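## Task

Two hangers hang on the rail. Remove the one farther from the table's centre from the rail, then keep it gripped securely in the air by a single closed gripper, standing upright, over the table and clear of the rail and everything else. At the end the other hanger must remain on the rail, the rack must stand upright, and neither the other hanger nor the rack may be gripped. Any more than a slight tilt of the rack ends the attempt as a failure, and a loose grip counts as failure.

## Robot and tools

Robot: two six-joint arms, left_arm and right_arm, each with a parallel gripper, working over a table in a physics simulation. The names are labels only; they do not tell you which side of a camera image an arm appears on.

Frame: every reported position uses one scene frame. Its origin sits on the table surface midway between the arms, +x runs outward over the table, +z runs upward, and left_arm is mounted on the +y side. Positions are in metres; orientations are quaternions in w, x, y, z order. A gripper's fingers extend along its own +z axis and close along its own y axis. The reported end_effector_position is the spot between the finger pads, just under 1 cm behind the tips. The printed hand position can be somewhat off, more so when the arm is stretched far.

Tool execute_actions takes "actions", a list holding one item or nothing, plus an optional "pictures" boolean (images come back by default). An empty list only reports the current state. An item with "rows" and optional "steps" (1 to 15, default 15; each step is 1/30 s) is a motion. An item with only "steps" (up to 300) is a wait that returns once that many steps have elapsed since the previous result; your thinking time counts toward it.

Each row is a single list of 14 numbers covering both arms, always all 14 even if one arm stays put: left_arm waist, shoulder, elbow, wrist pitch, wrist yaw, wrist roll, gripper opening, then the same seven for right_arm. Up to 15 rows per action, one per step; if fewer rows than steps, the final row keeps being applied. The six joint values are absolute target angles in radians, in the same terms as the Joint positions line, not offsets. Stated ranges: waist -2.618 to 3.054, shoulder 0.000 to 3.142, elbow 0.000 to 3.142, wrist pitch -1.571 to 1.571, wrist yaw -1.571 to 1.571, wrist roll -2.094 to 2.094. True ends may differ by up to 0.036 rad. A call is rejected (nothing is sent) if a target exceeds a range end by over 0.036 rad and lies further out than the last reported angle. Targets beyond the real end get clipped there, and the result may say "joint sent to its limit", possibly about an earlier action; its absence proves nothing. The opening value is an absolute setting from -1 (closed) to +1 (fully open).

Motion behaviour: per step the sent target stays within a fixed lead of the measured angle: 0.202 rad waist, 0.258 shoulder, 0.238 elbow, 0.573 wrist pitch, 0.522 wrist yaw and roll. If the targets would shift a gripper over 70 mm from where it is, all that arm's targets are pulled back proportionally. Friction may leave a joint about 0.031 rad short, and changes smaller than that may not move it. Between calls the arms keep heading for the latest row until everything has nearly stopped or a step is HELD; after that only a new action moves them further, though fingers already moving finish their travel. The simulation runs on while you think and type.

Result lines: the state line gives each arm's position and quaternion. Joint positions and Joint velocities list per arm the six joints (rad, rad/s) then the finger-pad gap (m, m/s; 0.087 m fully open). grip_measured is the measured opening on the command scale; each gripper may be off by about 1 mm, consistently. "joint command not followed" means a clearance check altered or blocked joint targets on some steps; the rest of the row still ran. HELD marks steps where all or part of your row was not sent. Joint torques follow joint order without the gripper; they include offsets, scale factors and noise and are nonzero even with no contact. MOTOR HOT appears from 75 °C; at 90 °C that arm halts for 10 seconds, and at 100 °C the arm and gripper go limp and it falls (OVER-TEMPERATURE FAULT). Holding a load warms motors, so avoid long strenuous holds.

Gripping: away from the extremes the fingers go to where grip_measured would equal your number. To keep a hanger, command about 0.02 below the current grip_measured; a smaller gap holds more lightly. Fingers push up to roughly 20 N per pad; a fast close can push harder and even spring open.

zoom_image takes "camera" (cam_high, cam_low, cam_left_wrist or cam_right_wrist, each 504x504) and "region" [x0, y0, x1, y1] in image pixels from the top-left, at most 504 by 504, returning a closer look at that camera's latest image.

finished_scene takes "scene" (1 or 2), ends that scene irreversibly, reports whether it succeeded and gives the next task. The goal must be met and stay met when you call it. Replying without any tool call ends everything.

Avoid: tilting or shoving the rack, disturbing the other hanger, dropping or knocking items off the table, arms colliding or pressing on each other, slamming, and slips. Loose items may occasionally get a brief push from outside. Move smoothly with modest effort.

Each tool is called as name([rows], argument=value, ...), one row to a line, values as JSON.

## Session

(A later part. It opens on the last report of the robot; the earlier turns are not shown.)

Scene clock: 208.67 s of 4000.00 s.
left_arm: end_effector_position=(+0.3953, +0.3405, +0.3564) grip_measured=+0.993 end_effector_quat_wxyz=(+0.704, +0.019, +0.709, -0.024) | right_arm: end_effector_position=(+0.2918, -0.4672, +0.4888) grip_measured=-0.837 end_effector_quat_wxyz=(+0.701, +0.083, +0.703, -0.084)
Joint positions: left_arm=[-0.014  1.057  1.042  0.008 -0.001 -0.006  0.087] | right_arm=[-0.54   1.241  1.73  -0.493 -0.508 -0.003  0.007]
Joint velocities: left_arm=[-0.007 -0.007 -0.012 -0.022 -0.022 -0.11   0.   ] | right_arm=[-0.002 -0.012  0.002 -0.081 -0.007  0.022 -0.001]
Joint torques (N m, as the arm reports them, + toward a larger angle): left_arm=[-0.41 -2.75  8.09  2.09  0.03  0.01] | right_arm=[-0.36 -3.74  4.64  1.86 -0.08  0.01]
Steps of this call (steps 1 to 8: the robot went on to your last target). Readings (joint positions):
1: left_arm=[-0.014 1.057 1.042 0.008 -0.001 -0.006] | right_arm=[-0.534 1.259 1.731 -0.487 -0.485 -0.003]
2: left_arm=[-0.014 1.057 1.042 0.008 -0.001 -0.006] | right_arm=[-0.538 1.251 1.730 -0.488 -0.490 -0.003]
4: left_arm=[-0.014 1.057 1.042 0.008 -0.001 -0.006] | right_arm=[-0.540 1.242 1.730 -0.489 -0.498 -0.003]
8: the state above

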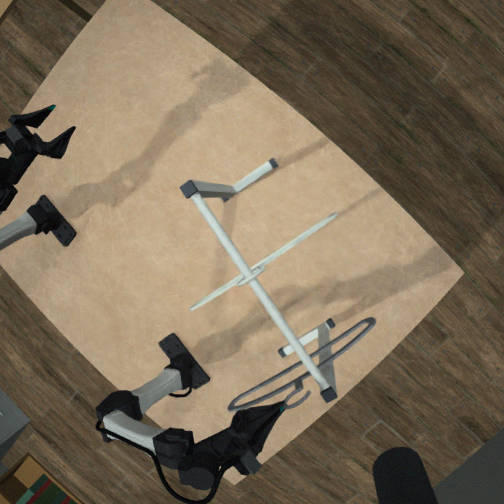

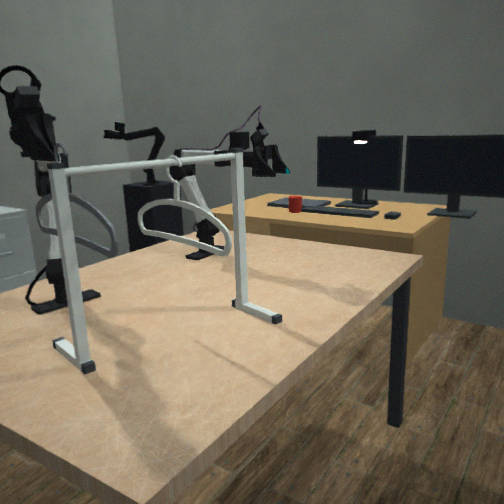

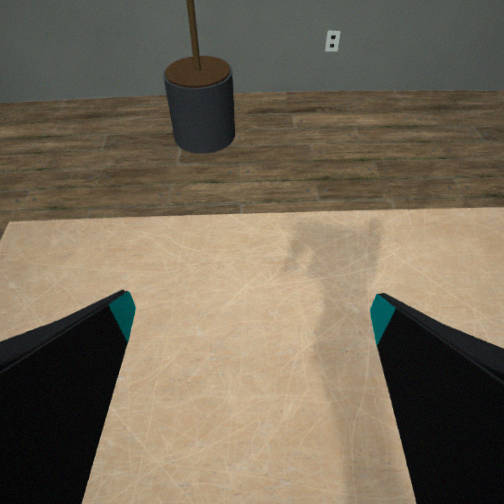

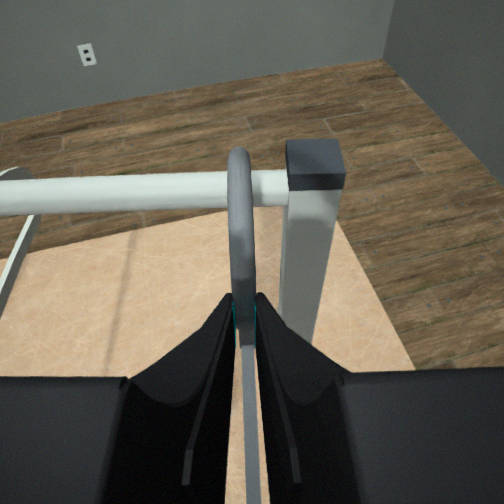

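execute_actions([
  {"rows":[[-0.014,1.057,1.042,0.008,0,0,1,-0.533,1.227,1.746,-0.501,-0.494,0,-0.87],[-0.014,1.057,1.042,0.008,0,0,1,-0.529,1.223,1.747,-0.511,-0.488,0,-0.87],[-0.014,1.057,1.042,0.008,0,0,1,-0.523,1.216,1.750,-0.526,-0.478,0,-0.87],[-0.014,1.057,1.042,0.008,0,0,1,-0.513,1.205,1.754,-0.544,-0.466,0,-0.87],[-0.014,1.057,1.042,0.008,0,0,1,-0.501,1.192,1.760,-0.566,-0.452,0,-0.87],[-0.014,1.057,1.042,0.008,0,0,1,-0.487,1.176,1.766,-0.592,-0.435,0,-0.87],[-0.014,1.057,1.042,0.008,0,0,1,-0.471,1.157,1.773,-0.621,-0.416,0,-0.87],[-0.014,1.057,1.042,0.008,0,0,1,-0.452,1.137,1.781,-0.653,-0.395,0,-0.87],[-0.014,1.057,1.042,0.008,0,0,1,-0.431,1.114,1.790,-0.688,-0.373,0,-0.87],[-0.014,1.057,1.042,0.008,0,0,1,-0.409,1.089,1.800,-0.725,-0.349,0,-0.87],[-0.014,1.057,1.042,0.008,0,0,1,-0.386,1.063,1.810,-0.762,-0.324,0,-0.87],[-0.014,1.057,1.042,0.008,0,0,1,-0.361,1.036,1.821,-0.802,-0.298,0,-0.87],[-0.014,1.057,1.042,0.008,0,0,1,-0.336,1.008,1.832,-0.843,-0.272,0,-0.87],[-0.014,1.057,1.042,0.008,0,0,1,-0.310,0.979,1.844,-0.884,-0.245,0,-0.87],[-0.014,1.057,1.042,0.008,0,0,1,-0.284,0.950,1.855,-0.924,-0.218,0,-0.87]],"steps":15},
], pictures=false)

execute_actions([
  {"rows":[[-0.014,1.057,1.042,0.008,0,0,1,-0.257,0.920,1.866,-0.965,-0.192,0,-0.87],[-0.014,1.057,1.042,0.008,0,0,1,-0.231,0.891,1.878,-1.005,-0.166,0,-0.87],[-0.014,1.057,1.042,0.008,0,0,1,-0.206,0.863,1.889,-1.042,-0.141,0,-0.87],[-0.014,1.057,1.042,0.008,0,0,1,-0.181,0.836,1.900,-1.079,-0.118,0,-0.87],[-0.014,1.057,1.042,0.008,0,0,1,-0.158,0.810,1.910,-1.114,-0.095,0,-0.87],[-0.014,1.057,1.042,0.008,0,0,1,-0.136,0.785,1.920,-1.146,-0.074,0,-0.87],[-0.014,1.057,1.042,0.008,0,0,1,-0.115,0.762,1.929,-1.175,-0.055,0,-0.87],[-0.014,1.057,1.042,0.008,0,0,1,-0.096,0.742,1.937,-1.201,-0.038,0,-0.87],[-0.014,1.057,1.042,0.008,0,0,1,-0.080,0.723,1.944,-1.223,-0.024,0,-0.87],[-0.014,1.057,1.042,0.008,0,0,1,-0.066,0.707,1.950,-1.241,-0.012,0,-0.87],[-0.014,1.057,1.042,0.008,0,0,1,-0.054,0.694,1.956,-1.256,-0.002,0,-0.87],[-0.014,1.057,1.042,0.008,0,0,1,-0.044,0.683,1.960,-1.266,0.004,0,-0.87],[-0.014,1.057,1.042,0.008,0,0,1,-0.038,0.676,1.963,-1.273,0.008,0,-0.87],[-0.014,1.057,1.042,0.008,0,0,1,-0.034,0.672,1.964,-1.275,0.01,0,-0.87],[-0.014,1.057,1.042,0.008,0,0,1,-0.032,0.67,1.965,-1.275,0.01,0,-0.87]],"steps":15},
], pictures=false)

execute_actions([
  {"steps":12},
])

Scene clock: 234.37 s of 4000.00 s.
left_arm: end_effector_position=(+0.3953, +0.3405, +0.3564) grip_measured=+0.993 end_effector_quat_wxyz=(+0.704, +0.019, +0.709, -0.024) | right_arm: end_effector_position=(+0.2287, -0.3781, +0.5070) grip_measured=-0.837 end_effector_quat_wxyz=(+0.696, +0.078, +0.710, -0.074)
Joint positions: left_arm=[-0.014  1.057  1.042  0.008 -0.001 -0.006  0.087] | right_arm=[-0.33   1.037  1.804 -0.79  -0.319 -0.003  0.007]
Joint velocities: left_arm=[-0.002 -0.012  0.007 -0.037 -0.022 -0.022 -0.   ] | right_arm=[ 0.725 -0.965  0.413 -0.96   0.667  0.051  0.001]
Joint torques (N m, as the arm reports them, + toward a larger angle): left_arm=[-0.39 -2.75  8.11  2.08  0.02  0.02] | right_arm=[ 0.28 -2.13  6.32  1.9   0.07  0.  ]
Steps of this call (steps 1 to 30: the robot went on to your last target; steps 31 to 100: nothing new was sent; then 21.87 s passed at rest; steps 101 to 115: all 15 steps of this action). Readings (joint positions):
101: left_arm=[-0.014 1.057 1.042 0.008 -0.001 -0.006] | right_arm=[-0.540 1.241 1.730 -0.499 -0.511 -0.003]
102: left_arm=[-0.014 1.057 1.042 0.008 -0.001 -0.006] | right_arm=[-0.540 1.241 1.730 -0.502 -0.508 -0.003]
104: left_arm=[-0.014 1.057 1.042 0.008 -0.001 -0.006] | right_arm=[-0.534 1.240 1.730 -0.513 -0.496 -0.003]
108: left_arm=[-0.014 1.057 1.042 0.008 -0.001 -0.006] | right_arm=[-0.488 1.211 1.732 -0.580 -0.450 -0.003]
115: the state above

Scene clock: 234.87 s of 4000.00 s.
left_arm: end_effector_position=(+0.3953, +0.3405, +0.3564) grip_measured=+0.993 end_effector_quat_wxyz=(+0.704, +0.019, +0.709, -0.024) | right_arm: end_effector_position=(+0.0566, -0.3074, +0.5000) grip_measured=-0.837 end_effector_quat_wxyz=(+0.717, +0.074, +0.688, -0.080)
Joint positions: left_arm=[-0.014  1.057  1.042  0.008 -0.001 -0.006  0.087] | right_arm=[-0.046  0.679  1.949 -1.227 -0.033 -0.003  0.007]
Joint velocities: left_arm=[-0.007  0.007  0.002 -0.007 -0.007 -0.037  0.   ] | right_arm=[ 0.129 -0.12   0.037 -0.403  0.271  0.007  0.   ]
Joint torques (N m, as the arm reports them, + toward a larger angle): left_arm=[-0.43 -2.71  8.13  2.09  0.02  0.01] | right_arm=[0.55 5.07 2.96 1.97 0.04 0.  ]
Steps of this call (steps 1 to 15: all 15 steps of this action). Readings (joint positions):
1: left_arm=[-0.014 1.057 1.042 0.008 -0.001 -0.006] | right_arm=[-0.304 1.003 1.819 -0.823 -0.296 -0.003]
2: left_arm=[-0.014 1.057 1.042 0.008 -0.001 -0.006] | right_arm=[-0.278 0.969 1.834 -0.857 -0.274 -0.003]
4: left_arm=[-0.014 1.057 1.042 0.008 -0.001 -0.006] | right_arm=[-0.228 0.901 1.863 -0.925 -0.228 -0.003]
8: left_arm=[-0.014 1.057 1.042 0.008 -0.001 -0.006] | right_arm=[-0.136 0.784 1.910 -1.060 -0.139 -0.003]
15: the state above

Scene clock: 235.27 s of 4000.00 s.
left_arm: end_effector_position=(+0.3953, +0.3405, +0.3564) grip_measured=+0.993 end_effector_quat_wxyz=(+0.704, +0.019, +0.709, -0.024) | right_arm: end_effector_position=(+0.0518, -0.3120, +0.4869) grip_measured=-0.837 end_effector_quat_wxyz=(+0.699, +0.086, +0.704, -0.088)
Joint positions: left_arm=[-0.014  1.057  1.042  0.008 -0.001 -0.006  0.087] | right_arm=[-0.04   0.675  1.949 -1.282  0.002 -0.003  0.007]
Joint velocities: left_arm=[-0.002 -0.007 -0.007 -0.022 -0.11   0.051 -0.   ] | right_arm=[ 0.007 -0.017  0.002 -0.037  0.051  0.022 -0.001]
Joint torques (N m, as the arm reports them, + toward a larger angle): left_arm=[-0.38 -2.74  8.11  2.09  0.02  0.01] | right_arm=[0.79 4.76 3.15 1.95 0.09 0.01]
Steps of this call (steps 1 to 12: the robot went on to your last target). Readings (joint positions):
1: left_arm=[-0.014 1.057 1.042 0.008 -0.001 -0.006] | right_arm=[-0.043 0.676 1.949 -1.239 -0.025 -0.003]
2: left_arm=[-0.014 1.057 1.042 0.008 -0.001 -0.006] | right_arm=[-0.041 0.675 1.949 -1.249 -0.019 -0.003]
4: left_arm=[-0.014 1.057 1.042 0.008 -0.001 -0.006] | right_arm=[-0.040 0.675 1.949 -1.263 -0.011 -0.003]
8: left_arm=[-0.014 1.057 1.042 0.008 -0.001 -0.006] | right_arm=[-0.040 0.675 1.949 -1.277 -0.001 -0.003]
12: the state above

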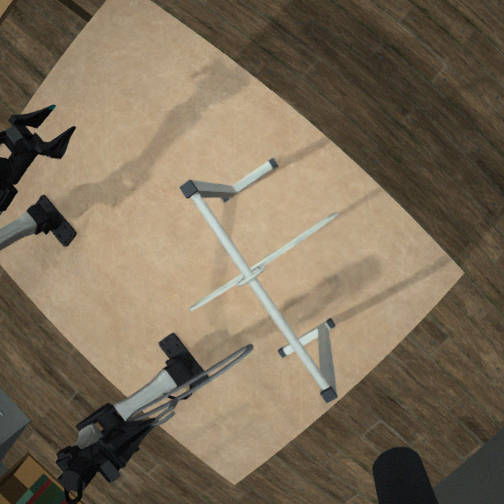

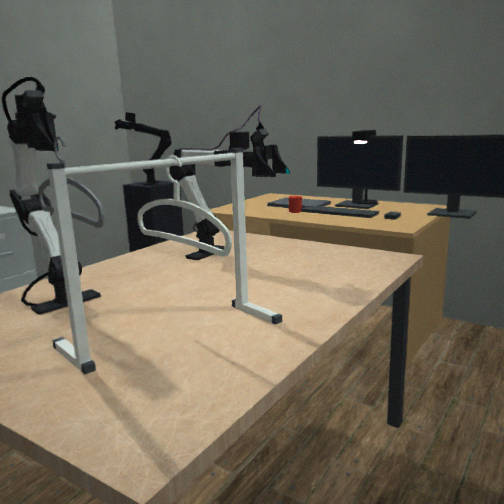

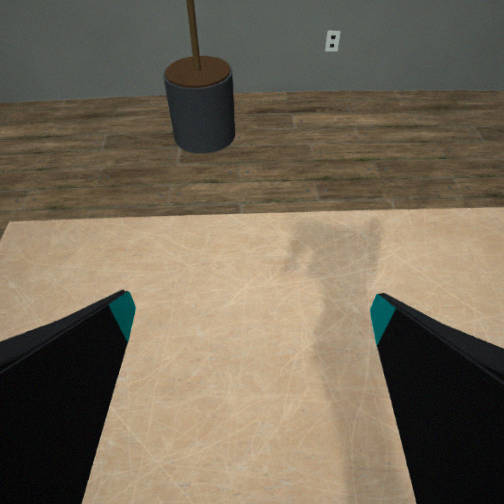

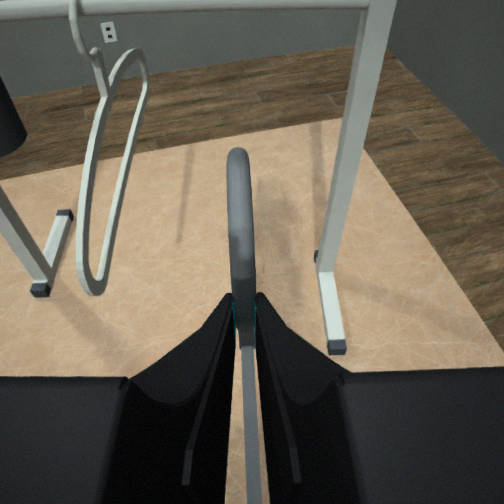

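zoom_image(camera="cam_low", region=[0, 70, 140, 320])

zoom_image(camera="cam_high", region=[50, 320, 270, 504])

Region (0, 70, 140, 320) of cam_low's 504x504 image, scaled by 2.016, with more detail than that image has; it fills the left 282 columns of this view, and the rest is white.

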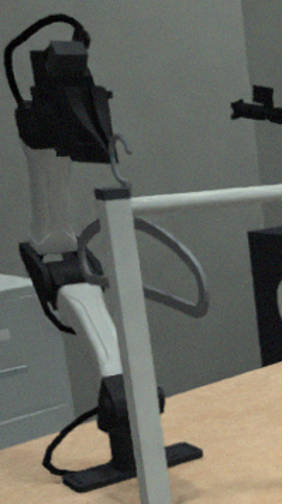

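Region (50, 320, 270, 504) of cam_high's 504x504 image, scaled by 2.291, with more detail than that image has; it fills the top 422 rows of this view, and the rest is white.

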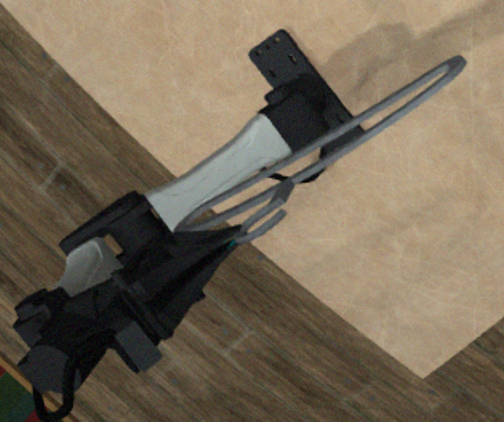

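finished_scene(scene=2)

The scene is finished: the task was done.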